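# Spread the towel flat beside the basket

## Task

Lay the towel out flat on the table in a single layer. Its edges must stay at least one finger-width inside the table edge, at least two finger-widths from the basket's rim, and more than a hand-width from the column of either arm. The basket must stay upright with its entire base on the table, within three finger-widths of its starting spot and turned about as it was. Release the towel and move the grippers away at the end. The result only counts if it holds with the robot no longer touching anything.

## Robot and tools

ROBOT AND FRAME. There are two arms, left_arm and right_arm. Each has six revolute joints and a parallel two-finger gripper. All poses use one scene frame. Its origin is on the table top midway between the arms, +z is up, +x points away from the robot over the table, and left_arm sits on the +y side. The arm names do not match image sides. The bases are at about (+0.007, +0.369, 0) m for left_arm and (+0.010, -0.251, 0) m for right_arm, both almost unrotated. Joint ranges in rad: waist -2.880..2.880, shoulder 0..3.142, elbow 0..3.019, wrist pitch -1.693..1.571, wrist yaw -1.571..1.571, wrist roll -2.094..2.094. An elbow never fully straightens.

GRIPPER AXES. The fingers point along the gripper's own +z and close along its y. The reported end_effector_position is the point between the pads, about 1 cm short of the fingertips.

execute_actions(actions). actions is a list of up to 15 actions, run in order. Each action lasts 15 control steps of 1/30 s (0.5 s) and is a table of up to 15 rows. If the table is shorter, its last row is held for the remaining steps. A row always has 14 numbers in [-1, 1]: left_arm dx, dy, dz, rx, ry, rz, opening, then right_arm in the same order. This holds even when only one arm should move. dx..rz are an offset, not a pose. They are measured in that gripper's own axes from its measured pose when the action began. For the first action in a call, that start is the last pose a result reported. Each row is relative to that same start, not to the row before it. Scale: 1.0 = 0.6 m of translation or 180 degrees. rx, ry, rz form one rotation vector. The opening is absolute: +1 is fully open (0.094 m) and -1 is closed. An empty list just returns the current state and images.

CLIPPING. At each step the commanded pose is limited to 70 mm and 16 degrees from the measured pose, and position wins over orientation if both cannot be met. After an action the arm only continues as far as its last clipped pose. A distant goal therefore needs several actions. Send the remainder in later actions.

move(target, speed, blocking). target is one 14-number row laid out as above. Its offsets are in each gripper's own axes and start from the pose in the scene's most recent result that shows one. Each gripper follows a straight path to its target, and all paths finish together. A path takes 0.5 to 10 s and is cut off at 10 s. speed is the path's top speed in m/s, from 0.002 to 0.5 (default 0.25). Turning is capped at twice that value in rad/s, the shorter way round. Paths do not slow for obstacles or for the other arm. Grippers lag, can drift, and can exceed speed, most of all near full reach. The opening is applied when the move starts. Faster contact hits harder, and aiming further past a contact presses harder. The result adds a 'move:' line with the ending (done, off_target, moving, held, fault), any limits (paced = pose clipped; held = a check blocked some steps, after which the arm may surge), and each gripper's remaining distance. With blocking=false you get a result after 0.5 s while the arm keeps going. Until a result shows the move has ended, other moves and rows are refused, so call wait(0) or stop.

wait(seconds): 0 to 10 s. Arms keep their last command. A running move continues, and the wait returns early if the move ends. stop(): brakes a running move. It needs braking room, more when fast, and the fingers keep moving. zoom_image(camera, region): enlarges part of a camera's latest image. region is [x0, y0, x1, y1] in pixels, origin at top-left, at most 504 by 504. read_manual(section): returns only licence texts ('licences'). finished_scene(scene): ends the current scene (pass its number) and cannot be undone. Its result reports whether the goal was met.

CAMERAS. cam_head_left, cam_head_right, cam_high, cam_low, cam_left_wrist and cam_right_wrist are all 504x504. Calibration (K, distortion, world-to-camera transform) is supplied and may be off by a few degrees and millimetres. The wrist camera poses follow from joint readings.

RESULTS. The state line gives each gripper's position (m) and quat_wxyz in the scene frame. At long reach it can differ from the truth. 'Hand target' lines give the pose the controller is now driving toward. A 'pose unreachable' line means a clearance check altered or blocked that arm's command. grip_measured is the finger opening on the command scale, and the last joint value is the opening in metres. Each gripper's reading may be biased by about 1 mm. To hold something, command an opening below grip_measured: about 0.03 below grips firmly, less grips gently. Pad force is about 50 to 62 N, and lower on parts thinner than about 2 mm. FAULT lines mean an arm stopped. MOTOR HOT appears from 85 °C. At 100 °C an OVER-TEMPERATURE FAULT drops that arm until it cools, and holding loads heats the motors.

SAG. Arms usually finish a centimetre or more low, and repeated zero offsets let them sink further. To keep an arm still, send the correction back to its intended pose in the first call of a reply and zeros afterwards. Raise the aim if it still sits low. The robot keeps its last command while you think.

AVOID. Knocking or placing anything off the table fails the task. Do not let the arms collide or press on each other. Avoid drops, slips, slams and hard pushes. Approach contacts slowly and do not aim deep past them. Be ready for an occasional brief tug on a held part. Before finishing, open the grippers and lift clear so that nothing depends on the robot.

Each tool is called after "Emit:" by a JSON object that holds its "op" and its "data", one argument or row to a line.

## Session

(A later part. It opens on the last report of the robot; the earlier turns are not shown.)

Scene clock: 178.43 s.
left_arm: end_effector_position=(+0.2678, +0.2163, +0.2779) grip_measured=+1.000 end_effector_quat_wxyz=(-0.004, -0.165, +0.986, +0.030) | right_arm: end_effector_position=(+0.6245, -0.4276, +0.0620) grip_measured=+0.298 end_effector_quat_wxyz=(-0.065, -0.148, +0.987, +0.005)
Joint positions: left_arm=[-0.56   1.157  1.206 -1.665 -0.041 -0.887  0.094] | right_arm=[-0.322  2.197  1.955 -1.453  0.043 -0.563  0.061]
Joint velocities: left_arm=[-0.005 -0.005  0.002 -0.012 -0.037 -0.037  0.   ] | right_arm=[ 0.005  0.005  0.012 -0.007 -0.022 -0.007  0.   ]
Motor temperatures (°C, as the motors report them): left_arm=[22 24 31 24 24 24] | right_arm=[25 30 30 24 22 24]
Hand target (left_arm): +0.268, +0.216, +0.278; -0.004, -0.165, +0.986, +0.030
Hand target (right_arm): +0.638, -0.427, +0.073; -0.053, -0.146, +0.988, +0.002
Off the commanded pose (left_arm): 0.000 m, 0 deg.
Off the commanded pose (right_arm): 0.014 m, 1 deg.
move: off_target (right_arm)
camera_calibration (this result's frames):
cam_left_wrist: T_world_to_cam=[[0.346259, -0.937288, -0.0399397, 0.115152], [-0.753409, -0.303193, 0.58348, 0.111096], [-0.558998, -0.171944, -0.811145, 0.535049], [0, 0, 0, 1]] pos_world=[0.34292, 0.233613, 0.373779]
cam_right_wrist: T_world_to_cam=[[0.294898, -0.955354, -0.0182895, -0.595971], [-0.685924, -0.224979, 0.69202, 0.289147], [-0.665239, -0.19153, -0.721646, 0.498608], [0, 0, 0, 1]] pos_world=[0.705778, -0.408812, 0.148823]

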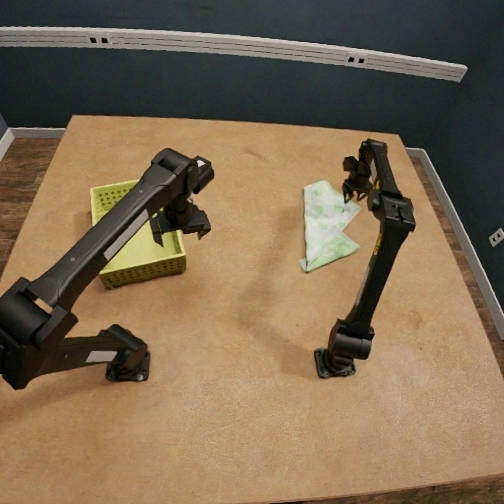

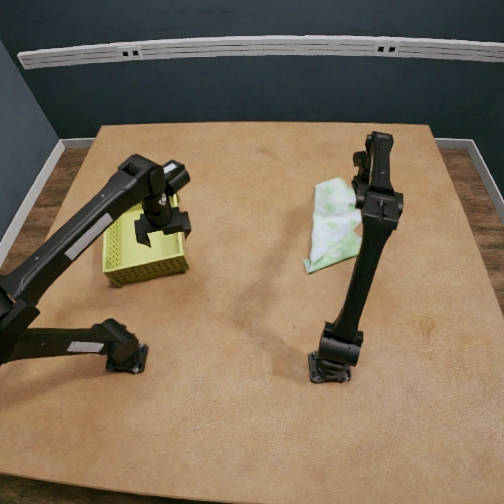

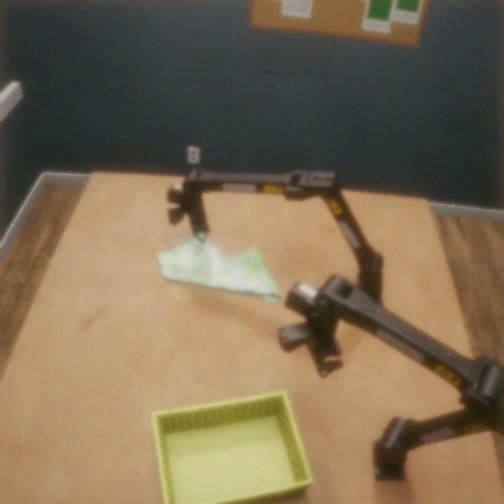

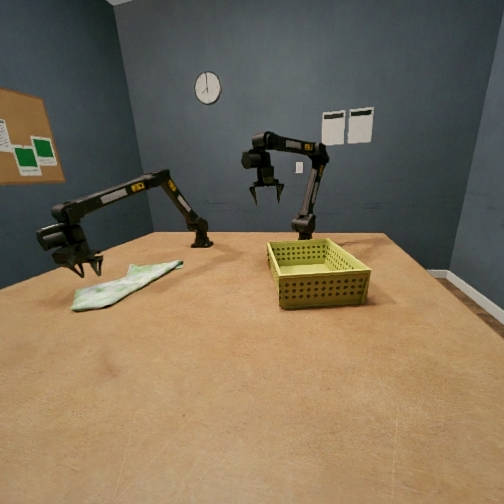

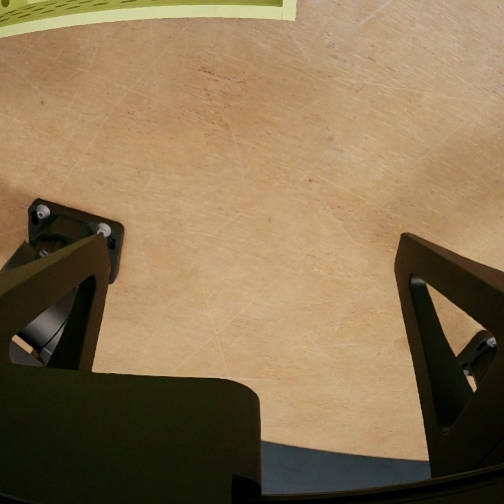

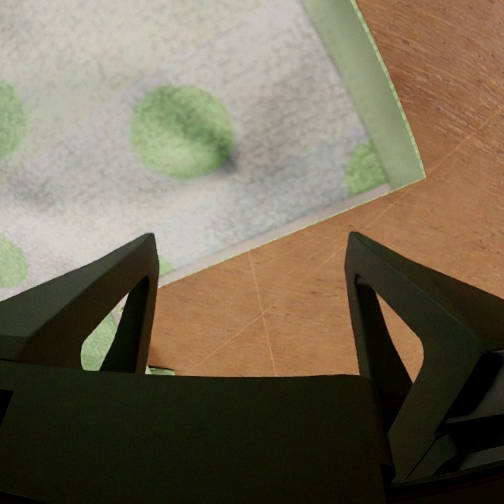

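Emit:
{"op": "execute_actions", "data": {
  "actions": [
    [[0,0,0,0,0,0,1,-0.01,-0.085,0.06,0,0,0,0.3]],
    [[0,0,0,0,0,0,1,0,0,0.045,0,0,0,0.3]],
    [[0,0,0,0,0,0,1,0,0,0.02,0,0,0,0.3]],
    [[0,0,0,0,0,0,1,0,0,0.01,0,0,0,-1]],
    [[0,0,0,0,0,0,1,0,0,0.01,0,0,0,-1]]
  ]
}}

Emit:
{"op": "move", "data": {
  "target": [0,0,0,0,0,0,1,-0.1,0.4,-0.3,0,0,0,-1],
  "speed": 0.12
}}

Emit:
{"op": "move", "data": {
  "target": [0,0,0,0,0,0,1,-0.1,0.45,0.27,0,0,0,-1],
  "speed": 0.12
}}

Scene clock: 188.27 s.
left_arm: end_effector_position=(+0.2678, +0.2163, +0.2779) grip_measured=+1.000 end_effector_quat_wxyz=(-0.004, -0.165, +0.986, +0.030) | right_arm: end_effector_position=(+0.6293, -0.4746, +0.0114) grip_measured=-0.942 end_effector_quat_wxyz=(-0.064, -0.139, +0.988, +0.009)
Joint positions: left_arm=[-0.56   1.157  1.206 -1.665 -0.041 -0.887  0.094] | right_arm=[-0.389  2.295  1.992 -1.39   0.042 -0.612  0.003]
Joint velocities: left_arm=[-0.015  0.005 -0.012  0.032 -0.095  0.007  0.   ] | right_arm=[-0.005 -0.005 -0.017 -0.017 -0.037  0.037 -0.   ]
Motor temperatures (°C, as the motors report them): left_arm=[22 24 31 24 24 24] | right_arm=[25 31 31 24 22 24]
Hand target (left_arm): +0.268, +0.216, +0.278; -0.004, -0.165, +0.986, +0.030
Hand target (right_arm): +0.629, -0.475, +0.006; -0.064, -0.139, +0.988, +0.009
Off the commanded pose (left_arm): 0.000 m, 0 deg.
Off the commanded pose (right_arm): 0.006 m, 0 deg.
camera_calibration (this result's frames):
cam_left_wrist: T_world_to_cam=[[0.346259, -0.937288, -0.0399397, 0.115152], [-0.753409, -0.303193, 0.58348, 0.111096], [-0.558998, -0.171944, -0.811145, 0.535049], [0, 0, 0, 1]] pos_world=[0.34292, 0.233613, 0.373779]
cam_right_wrist: T_world_to_cam=[[0.276918, -0.9606, -0.0237709, -0.634222], [-0.691598, -0.216423, 0.689096, 0.324486], [-0.66709, -0.174383, -0.72428, 0.465609], [0, 0, 0, 1]] pos_world=[0.710644, -0.457813, 0.098553]

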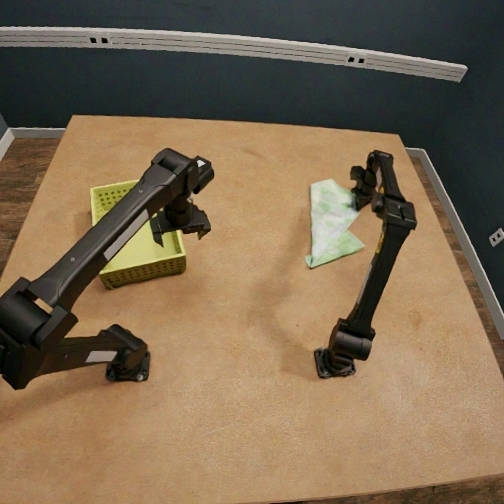

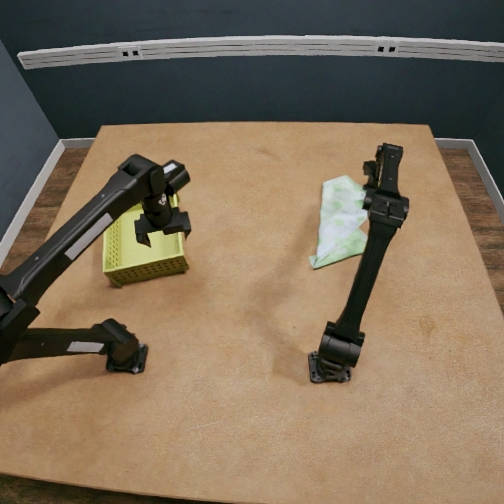

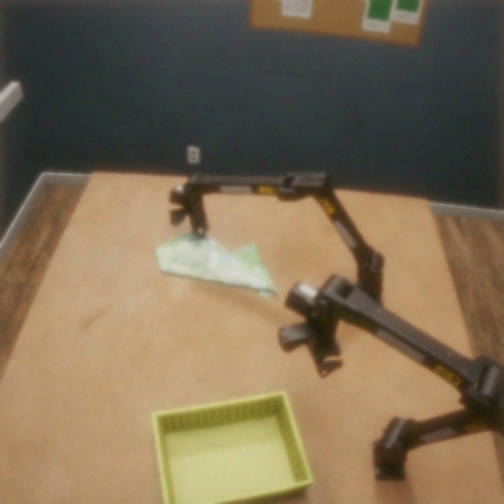

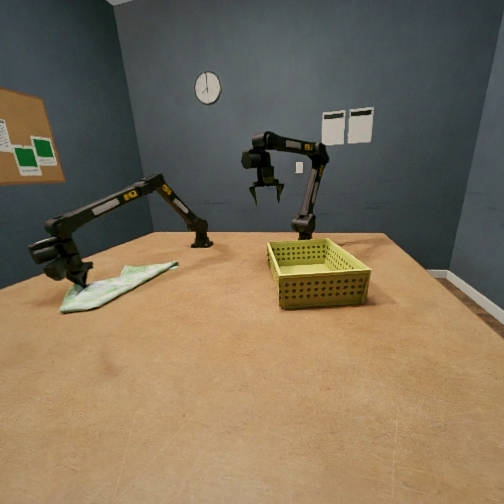

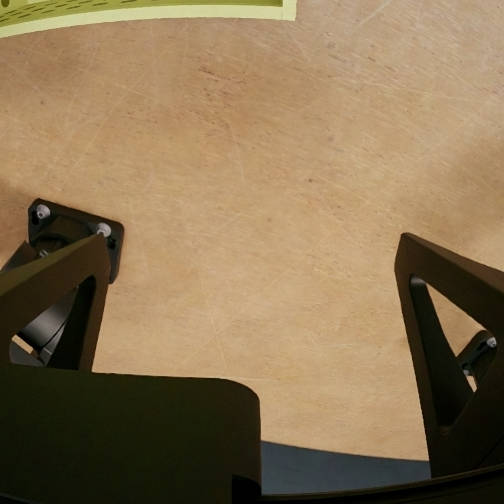

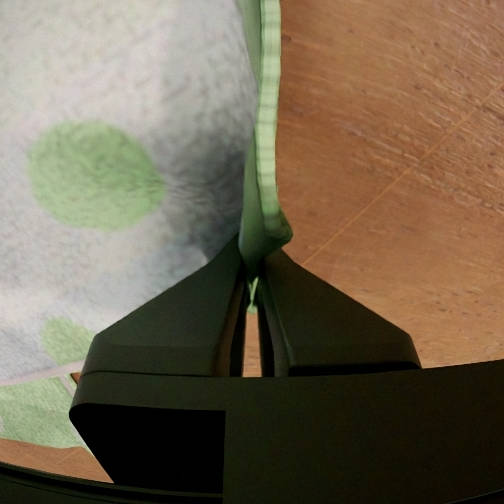

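Scene clock: 191.23 s.
left_arm: end_effector_position=(+0.2678, +0.2163, +0.2779) grip_measured=+1.000 end_effector_quat_wxyz=(-0.004, -0.165, +0.986, +0.030) | right_arm: end_effector_position=(+0.6318, -0.2292, +0.1580) grip_measured=-0.942 end_effector_quat_wxyz=(-0.082, -0.145, +0.986, +0.003)
Joint positions: left_arm=[-0.56   1.157  1.206 -1.665 -0.041 -0.887  0.094] | right_arm=[-0.015  2.131  2.092 -1.696  0.012 -0.252  0.003]
Joint velocities: left_arm=[-0.015  0.005 -0.022 -0.002 -0.037 -0.022  0.   ] | right_arm=[-0.005 -0.005 -0.002  0.002  0.022 -0.037 -0.   ]
Motor temperatures (°C, as the motors report them): left_arm=[22 24 31 24 24 24] | right_arm=[25 31 31 24 22 24]
Hand target (left_arm): +0.268, +0.216, +0.278; -0.004, -0.165, +0.986, +0.030
Hand target (right_arm): +0.640, -0.230, +0.190; -0.052, -0.139, +0.989, +0.002
Off the commanded pose (left_arm): 0.000 m, 0 deg.
Off the commanded pose (right_arm): 0.035 m, 2 deg.
joint sent to its limit (right arm) — the command would take joint 4 (wrist pitch) past its lower limit, so that joint was sent only as far as its limit.
move: off_target (right_arm)
camera_calibration (this result's frames):
cam_left_wrist: T_world_to_cam=[[0.346259, -0.937288, -0.0399397, 0.115152], [-0.753409, -0.303193, 0.58348, 0.111096], [-0.558998, -0.171944, -0.811145, 0.535049], [0, 0, 0, 1]] pos_world=[0.34292, 0.233613, 0.373779]
cam_right_wrist: T_world_to_cam=[[0.289549, -0.956997, -0.0178172, -0.403847], [-0.664665, -0.214426, 0.71571, 0.257643], [-0.688753, -0.195391, -0.69817, 0.620983], [0, 0, 0, 1]] pos_world=[0.715884, -0.209901, 0.241959]

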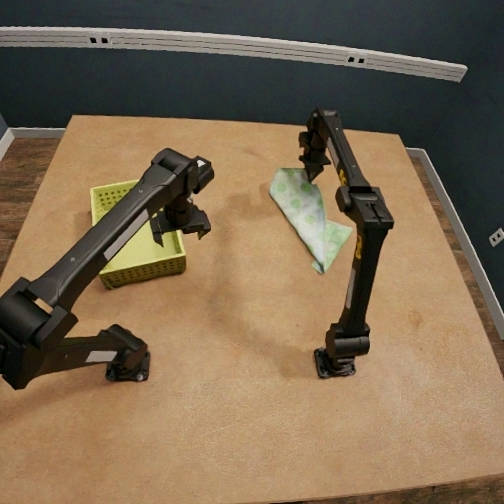

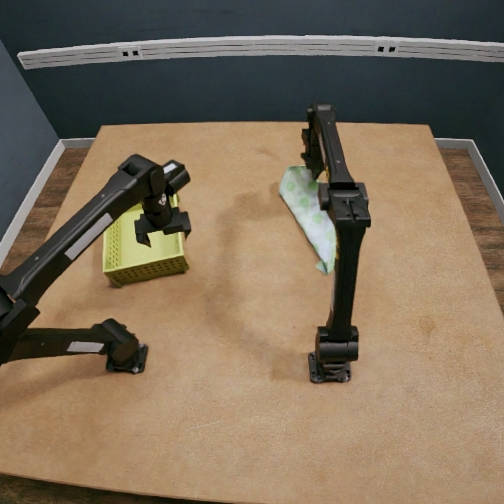

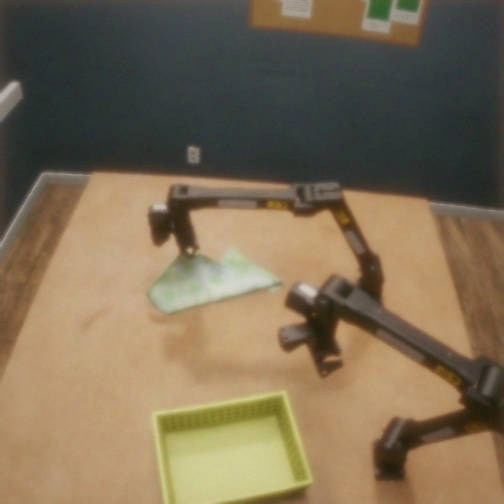

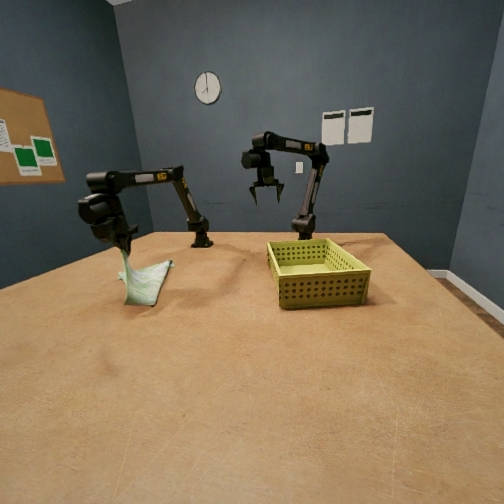

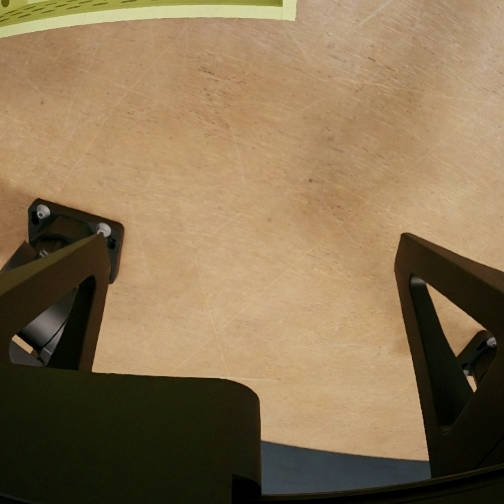

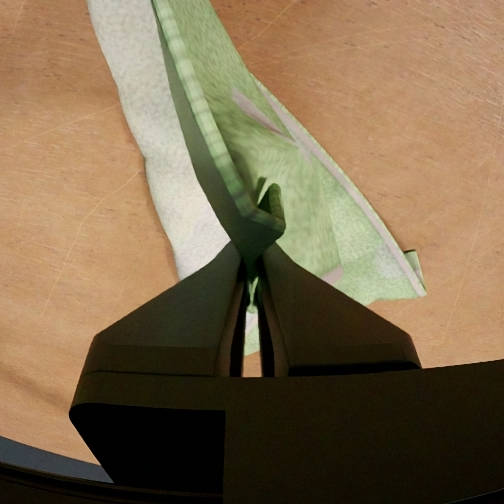

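Scene clock: 194.33 s.
left_arm: end_effector_position=(+0.2678, +0.2163, +0.2779) grip_measured=+1.000 end_effector_quat_wxyz=(-0.004, -0.165, +0.986, +0.030) | right_arm: end_effector_position=(+0.5815, +0.0327, +0.0125) grip_measured=-0.942 end_effector_quat_wxyz=(-0.082, -0.147, +0.986, -0.008)
Joint positions: left_arm=[-0.56   1.157  1.206 -1.665 -0.041 -0.887  0.094] | right_arm=[ 0.398  2.265  1.937 -1.405 -0.034  0.154  0.003]
Joint velocities: left_arm=[-0.024  0.005 -0.002  0.017 -0.022  0.022  0.   ] | right_arm=[ 0.005 -0.005  0.002  0.012 -0.007  0.007  0.   ]
Motor temperatures (°C, as the motors report them): left_arm=[22 24 31 24 24 24] | right_arm=[25 31 31 24 22 24]
Hand target (left_arm): +0.268, +0.216, +0.278; -0.004, -0.165, +0.986, +0.030
Hand target (right_arm): +0.590, +0.041, -0.003; -0.079, -0.145, +0.986, -0.004
Off the commanded pose (left_arm): 0.000 m, 0 deg.
Off the commanded pose (right_arm): 0.020 m, 1 deg.
move: off_target (right_arm)
camera_calibration (this result's frames):
cam_left_wrist: T_world_to_cam=[[0.346259, -0.937288, -0.0399397, 0.115152], [-0.753409, -0.303193, 0.58348, 0.111096], [-0.558998, -0.171944, -0.811145, 0.535049], [0, 0, 0, 1]] pos_world=[0.34292, 0.233613, 0.373779]
cam_right_wrist: T_world_to_cam=[[0.294607, -0.955614, 0.00306639, -0.14453], [-0.665118, -0.202743, 0.718689, 0.384278], [-0.686167, -0.21377, -0.695325, 0.535004], [0, 0, 0, 1]] pos_world=[0.665272, 0.0541631, 0.0962685]

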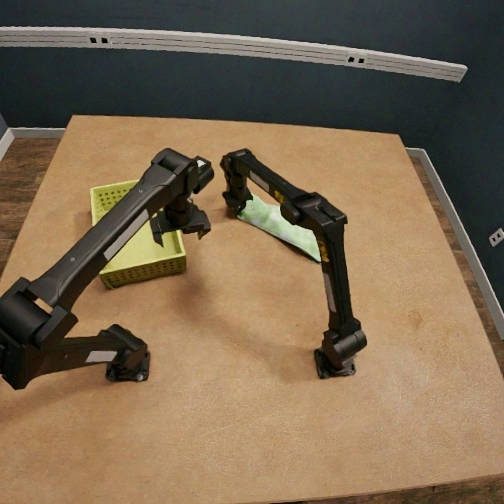

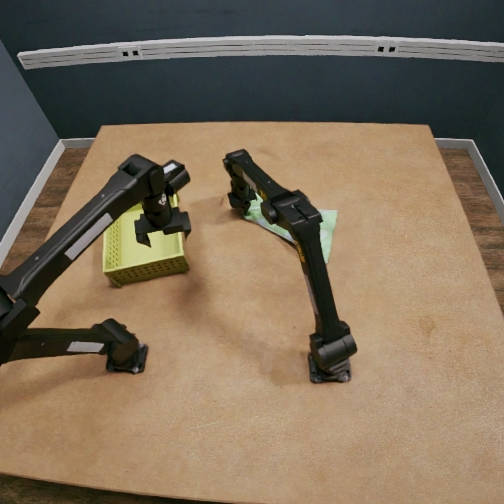

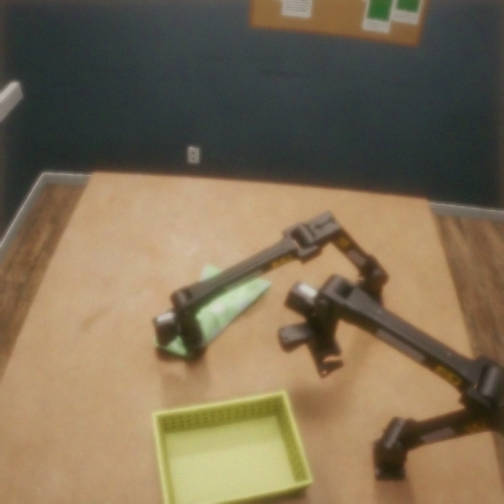

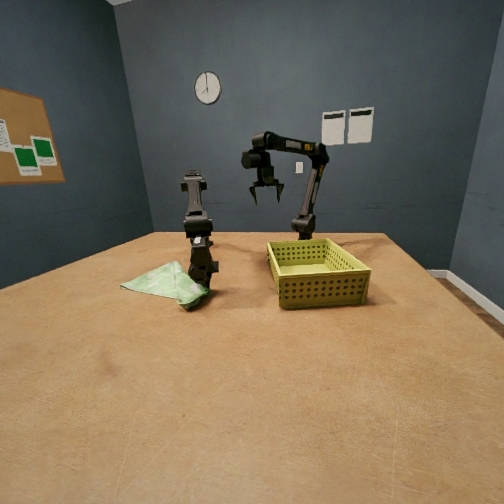

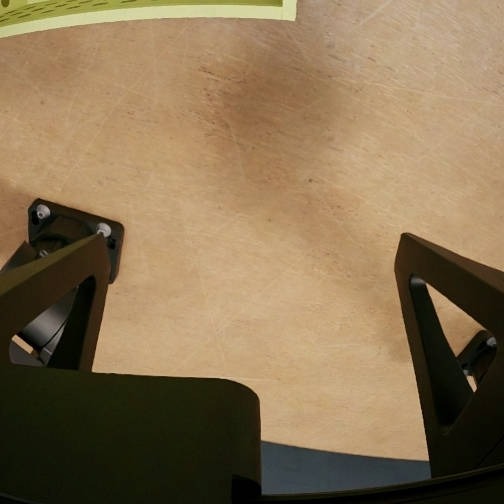

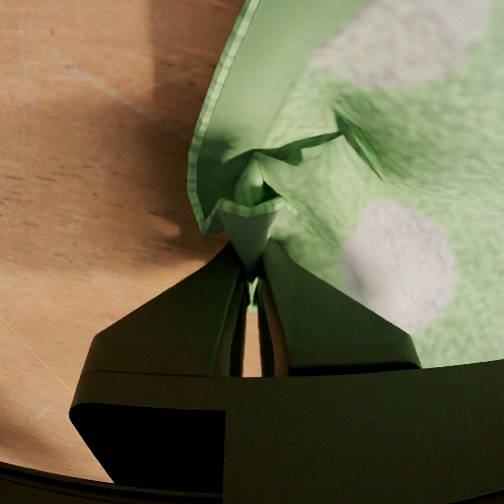

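Emit:
{"op": "execute_actions", "data": {
  "actions": [
    [[0,0,0,0,0,0,1,0,0,0,0,0,0,0.3]],
    [[0,0,0,0,0,0,1,0,0,-0.12,0,0,0,0.3]]
  ]
}}

Emit:
{"op": "move", "data": {
  "target": [0,0,0,0,0,0,1,0.5,-0.6,-0.2,0,0,0,0.3]
}}

Emit:
{"op": "zoom_image", "data": {
  "camera": "cam_head_left",
  "region": [200, 140, 380, 280]
}}

Emit:
{"op": "zoom_image", "data": {
  "camera": "cam_high",
  "region": [120, 230, 340, 390]
}}

Scene clock: 200.13 s.
left_arm: end_effector_position=(+0.2678, +0.2163, +0.2779) grip_measured=+1.000 end_effector_quat_wxyz=(-0.004, -0.165, +0.986, +0.030) | right_arm: end_effector_position=(+0.5809, +0.0323, +0.0634) grip_measured=+0.298 end_effector_quat_wxyz=(-0.100, -0.146, +0.984, -0.014)
Joint positions: left_arm=[-0.56   1.157  1.206 -1.665 -0.041 -0.887  0.094] | right_arm=[ 0.398  2.249  2.042 -1.563 -0.034  0.155  0.061]
Joint velocities: left_arm=[-0.015  0.005  0.002  0.002  0.051 -0.037  0.   ] | right_arm=[ 0.015 -0.024 -0.002 -0.012  0.022 -0.007 -0.001]
Motor temperatures (°C, as the motors report them): left_arm=[22 24 31 24 24 24] | right_arm=[25 31 31 24 22 24]
Hand target (left_arm): +0.268, +0.216, +0.278; -0.004, -0.165, +0.986, +0.030
Hand target (right_arm): +0.591, +0.034, +0.083; -0.083, -0.146, +0.986, -0.008
Off the commanded pose (left_arm): 0.000 m, 0 deg.
Off the commanded pose (right_arm): 0.023 m, 2 deg.
camera_calibration (this result's frames):
cam_left_wrist: T_world_to_cam=[[0.346259, -0.937288, -0.0399397, 0.115152], [-0.753409, -0.303193, 0.58348, 0.111096], [-0.558998, -0.171944, -0.811145, 0.535049], [0, 0, 0, 1]] pos_world=[0.34292, 0.233613, 0.373779]
cam_right_wrist: T_world_to_cam=[[0.293377, -0.955954, 0.00909666, -0.144451], [-0.64088, -0.189604, 0.743857, 0.331113], [-0.709368, -0.22406, -0.668277, 0.581986], [0, 0, 0, 1]] pos_world=[0.667424, 0.0550913, 0.143941]

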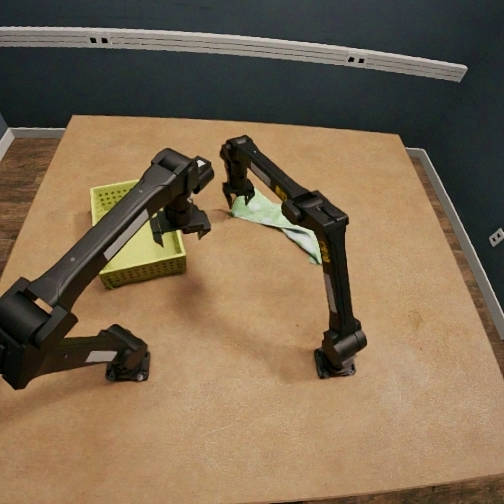

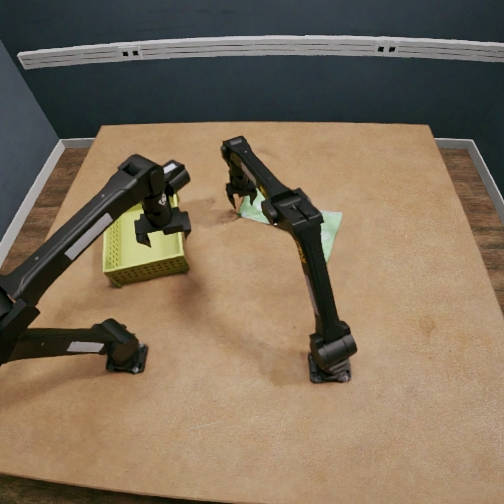

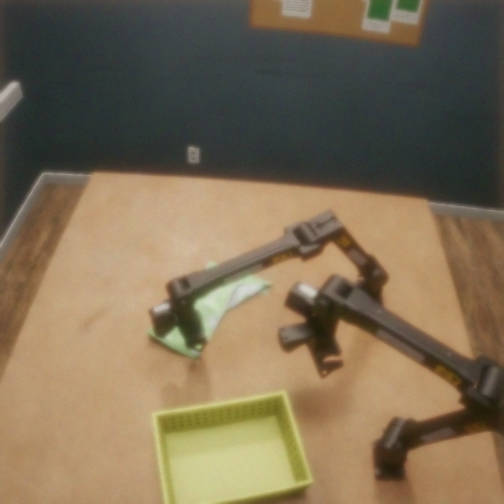

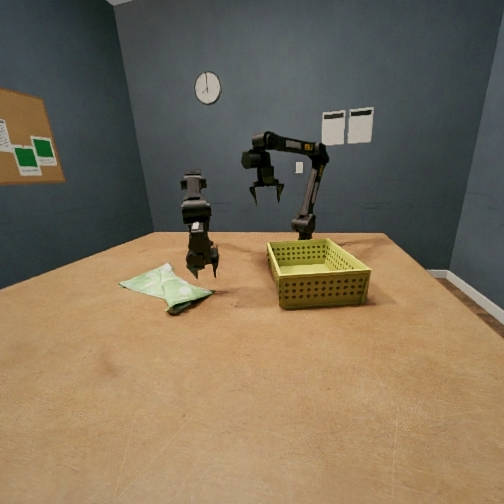

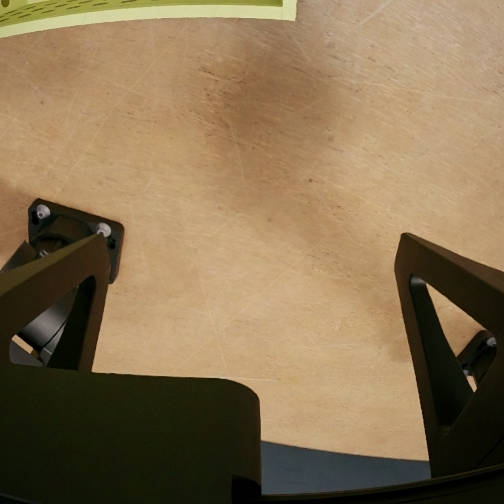

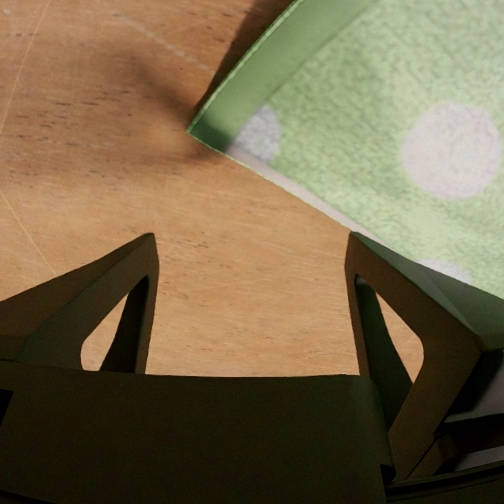

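Scene clock: 202.70 s.
left_arm: end_effector_position=(+0.2678, +0.2163, +0.2779) grip_measured=+1.000 end_effector_quat_wxyz=(-0.004, -0.165, +0.986, +0.030) | right_arm: end_effector_position=(+0.4175, -0.3901, +0.2144) grip_measured=+0.298 end_effector_quat_wxyz=(-0.113, -0.139, +0.984, +0.005)
Joint positions: left_arm=[-0.56   1.157  1.206 -1.665 -0.041 -0.887  0.094] | right_arm=[-0.347  1.606  1.468 -1.643  0.086 -0.564  0.061]
Joint velocities: left_arm=[-0.005 -0.005  0.002  0.022 -0.051 -0.051  0.   ] | right_arm=[-0.005  0.005 -0.012 -0.007 -0.081  0.007 -0.001]
Motor temperatures (°C, as the motors report them): left_arm=[22 24 31 24 24 24] | right_arm=[25 31 31 24 22 24]
Hand target (left_arm): +0.268, +0.216, +0.278; -0.004, -0.165, +0.986, +0.030
Hand target (right_arm): +0.420, -0.389, +0.229; -0.102, -0.147, +0.984, -0.001
Off the commanded pose (left_arm): 0.000 m, 0 deg.
Off the commanded pose (right_arm): 0.028 m, 3 deg.
move: off_target (right_arm)
camera_calibration (this result's frames):
cam_left_wrist: T_world_to_cam=[[0.346259, -0.937288, -0.0399397, 0.115152], [-0.753409, -0.303193, 0.58348, 0.111096], [-0.558998, -0.171944, -0.811145, 0.535049], [0, 0, 0, 1]] pos_world=[0.34292, 0.233613, 0.373779]
cam_right_wrist: T_world_to_cam=[[0.276561, -0.960561, -0.0289303, -0.488392], [-0.6208, -0.201556, 0.757616, 0.0180115], [-0.733567, -0.191567, -0.652059, 0.491616], [0, 0, 0, 1]] pos_world=[0.506885, -0.371322, 0.292788]

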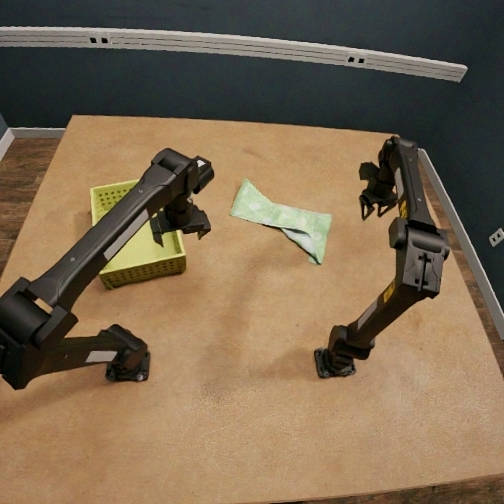

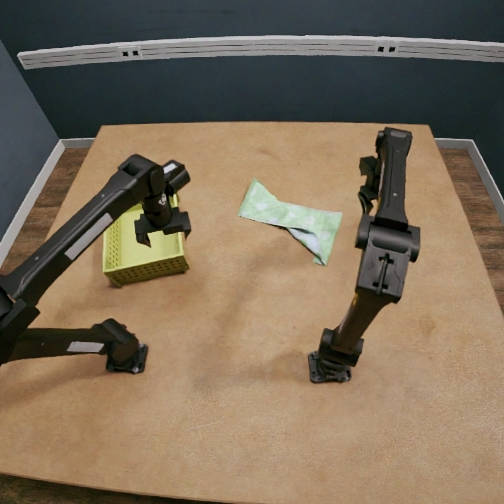

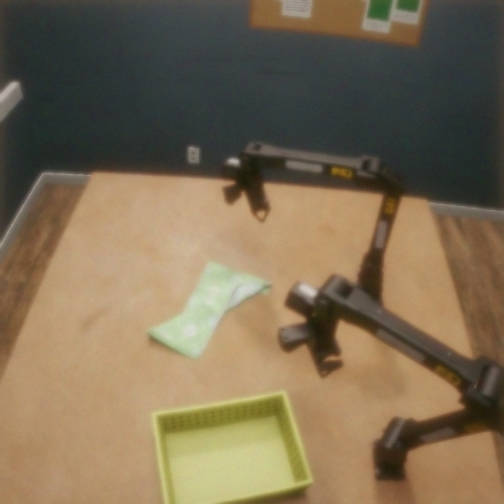

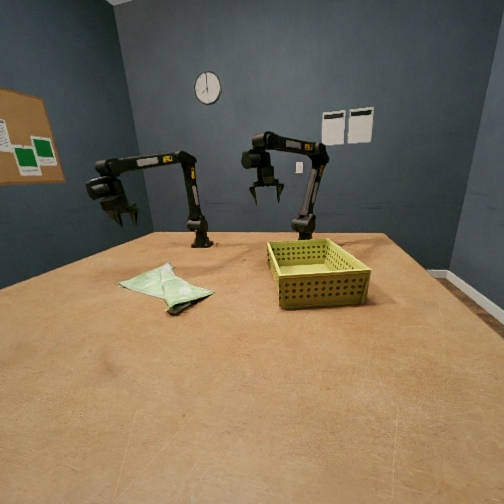

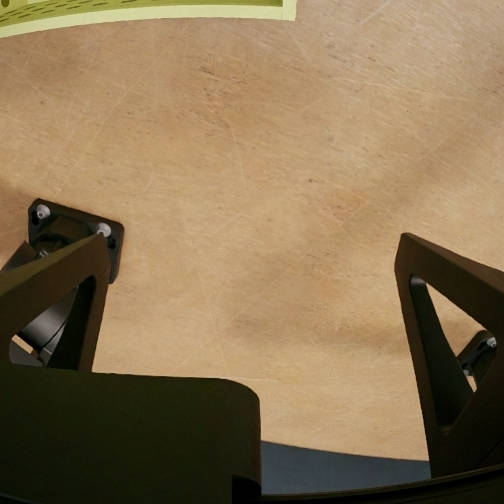

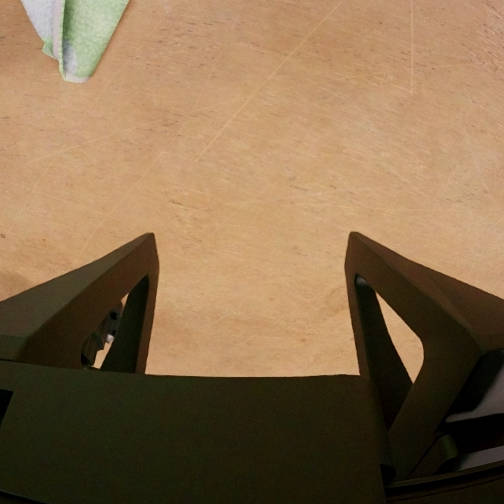

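Region (200, 140, 380, 280) of cam_head_left's 504x504 image, scaled by 2.800, with more detail than that image has.

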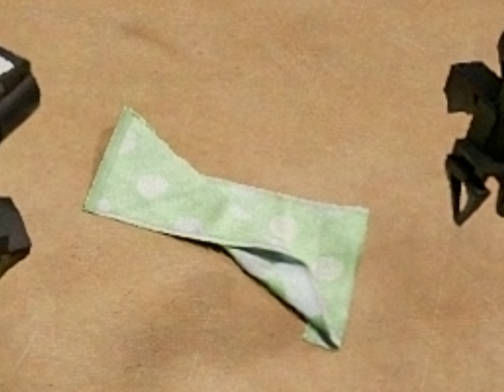

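Region (120, 230, 340, 390) of cam_high's 504x504 image, scaled by 2.291, with more detail than that image has; it fills the top 367 rows of this view, and the rest is white.

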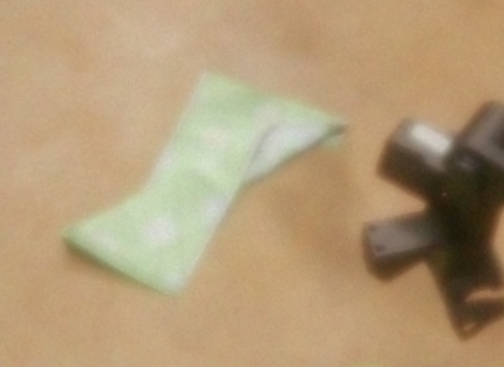

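Emit:
{"op": "move", "data": {
  "target": [-0.42,-0.46,0.33,0,0,0,0.3,-0.69,0.44,0.2,0,-0.06,0,0.3],
  "speed": 0.15
}}

Scene clock: 215.93 s.
left_arm: end_effector_position=(+0.5514, +0.0622, +0.0790) grip_measured=+0.301 end_effector_quat_wxyz=(-0.007, -0.166, +0.986, +0.032) | right_arm: end_effector_position=(+0.6761, -0.0649, +0.0234) grip_measured=+0.298 end_effector_quat_wxyz=(-0.039, -0.146, +0.989, +0.003)
Joint positions: left_arm=[-0.531  2.092  1.825 -1.356 -0.041 -0.86   0.061] | right_arm=[ 0.215  2.355  2.138 -1.43  -0.016 -0.024  0.061]
Joint velocities: left_arm=[-0.005 -0.005 -0.002 -0.002 -0.022 -0.066  0.   ] | right_arm=[ 0.005 -0.005  0.007  0.002 -0.007 -0.051 -0.   ]
Motor temperatures (°C, as the motors report them): left_arm=[22 24 32 24 24 24] | right_arm=[25 31 32 24 22 24]
Hand target (left_arm): +0.551, +0.062, +0.081; -0.007, -0.166, +0.986, +0.032
Hand target (right_arm): +0.679, -0.068, +0.031; -0.033, -0.144, +0.989, +0.004
Off the commanded pose (left_arm): 0.045 m, 0 deg.
Off the commanded pose (right_arm): 0.050 m, 3 deg.
move: held (left_arm, right_arm); limits=held; held on 13 of 109 steps (right_arm, left_arm), including the last (right_arm, left_arm)
pose unreachable (left arm): on one or more control steps of this call, first in action 0 (counted from 0), this arm could not follow its commanded pose, so it was not sent that pose on those steps. On the call's last step it was still not sent that pose. It may still have moved: this result reports where it is.
cause: the commanded pose would bring a part of the arm too close to another arm (this arm's wrist (the part past joint 4) and the other arm's forearm (the part past joint 3)).
pose unreachable (right arm): on one or more control steps of this call, first in action 0 (counted from 0), this arm could not follow its commanded pose, so it was not sent that pose on those steps. On the call's last step it was still not sent that pose. It may still have moved: this result reports where it is.
cause: the commanded pose would bring a part of the arm too close to another arm (this arm's forearm (the part past joint 3) and the other arm's wrist (the part past joint 4)).
camera_calibration (this result's frames):
cam_left_wrist: T_world_to_cam=[[0.347762, -0.936472, -0.0456182, -0.135886], [-0.748226, -0.306518, 0.588391, 0.39105], [-0.564995, -0.170487, -0.807289, 0.508639], [0, 0, 0, 1]] pos_world=[0.627228, 0.0793264, 0.174329]
cam_right_wrist: T_world_to_cam=[[0.290241, -0.956937, -0.00564903, -0.262614], [-0.723404, -0.223266, 0.653329, 0.459217], [-0.626456, -0.185536, -0.757053, 0.54953], [0, 0, 0, 1]] pos_world=[0.752677, -0.0468195, 0.11452]

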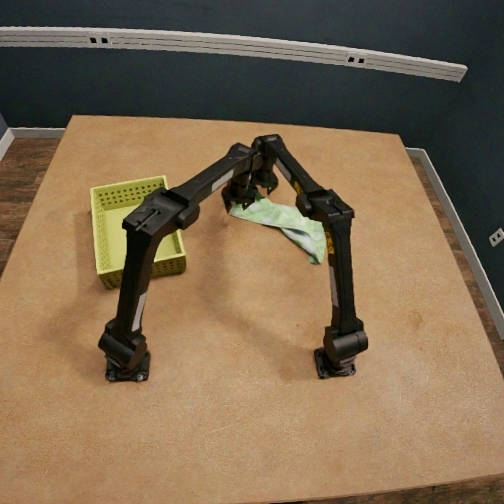

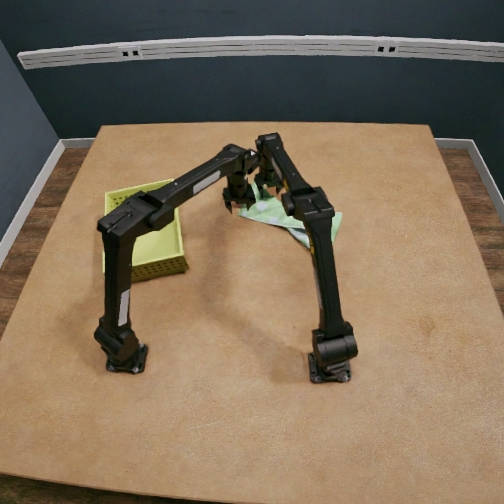

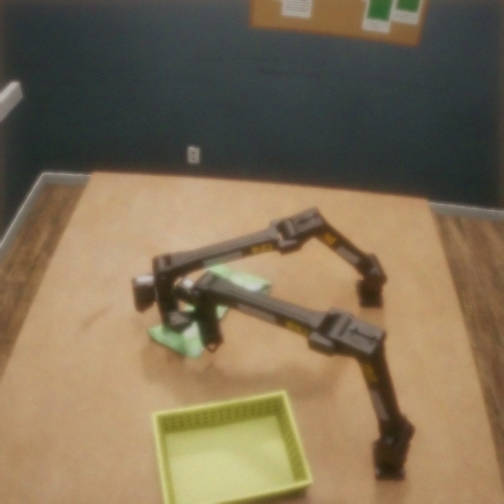

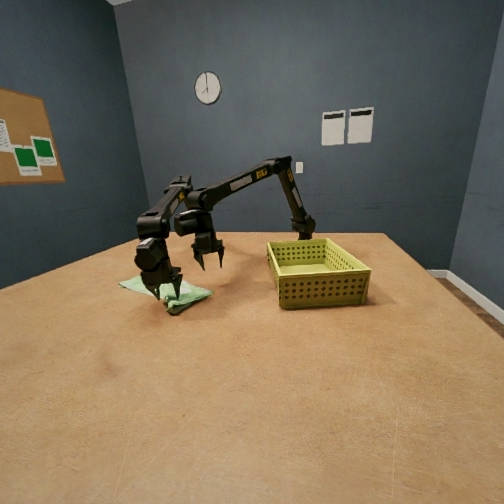

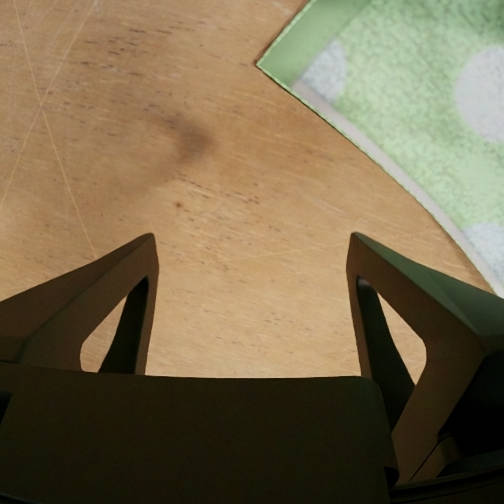

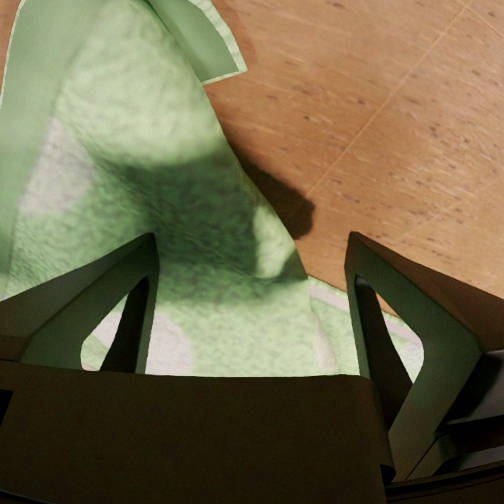

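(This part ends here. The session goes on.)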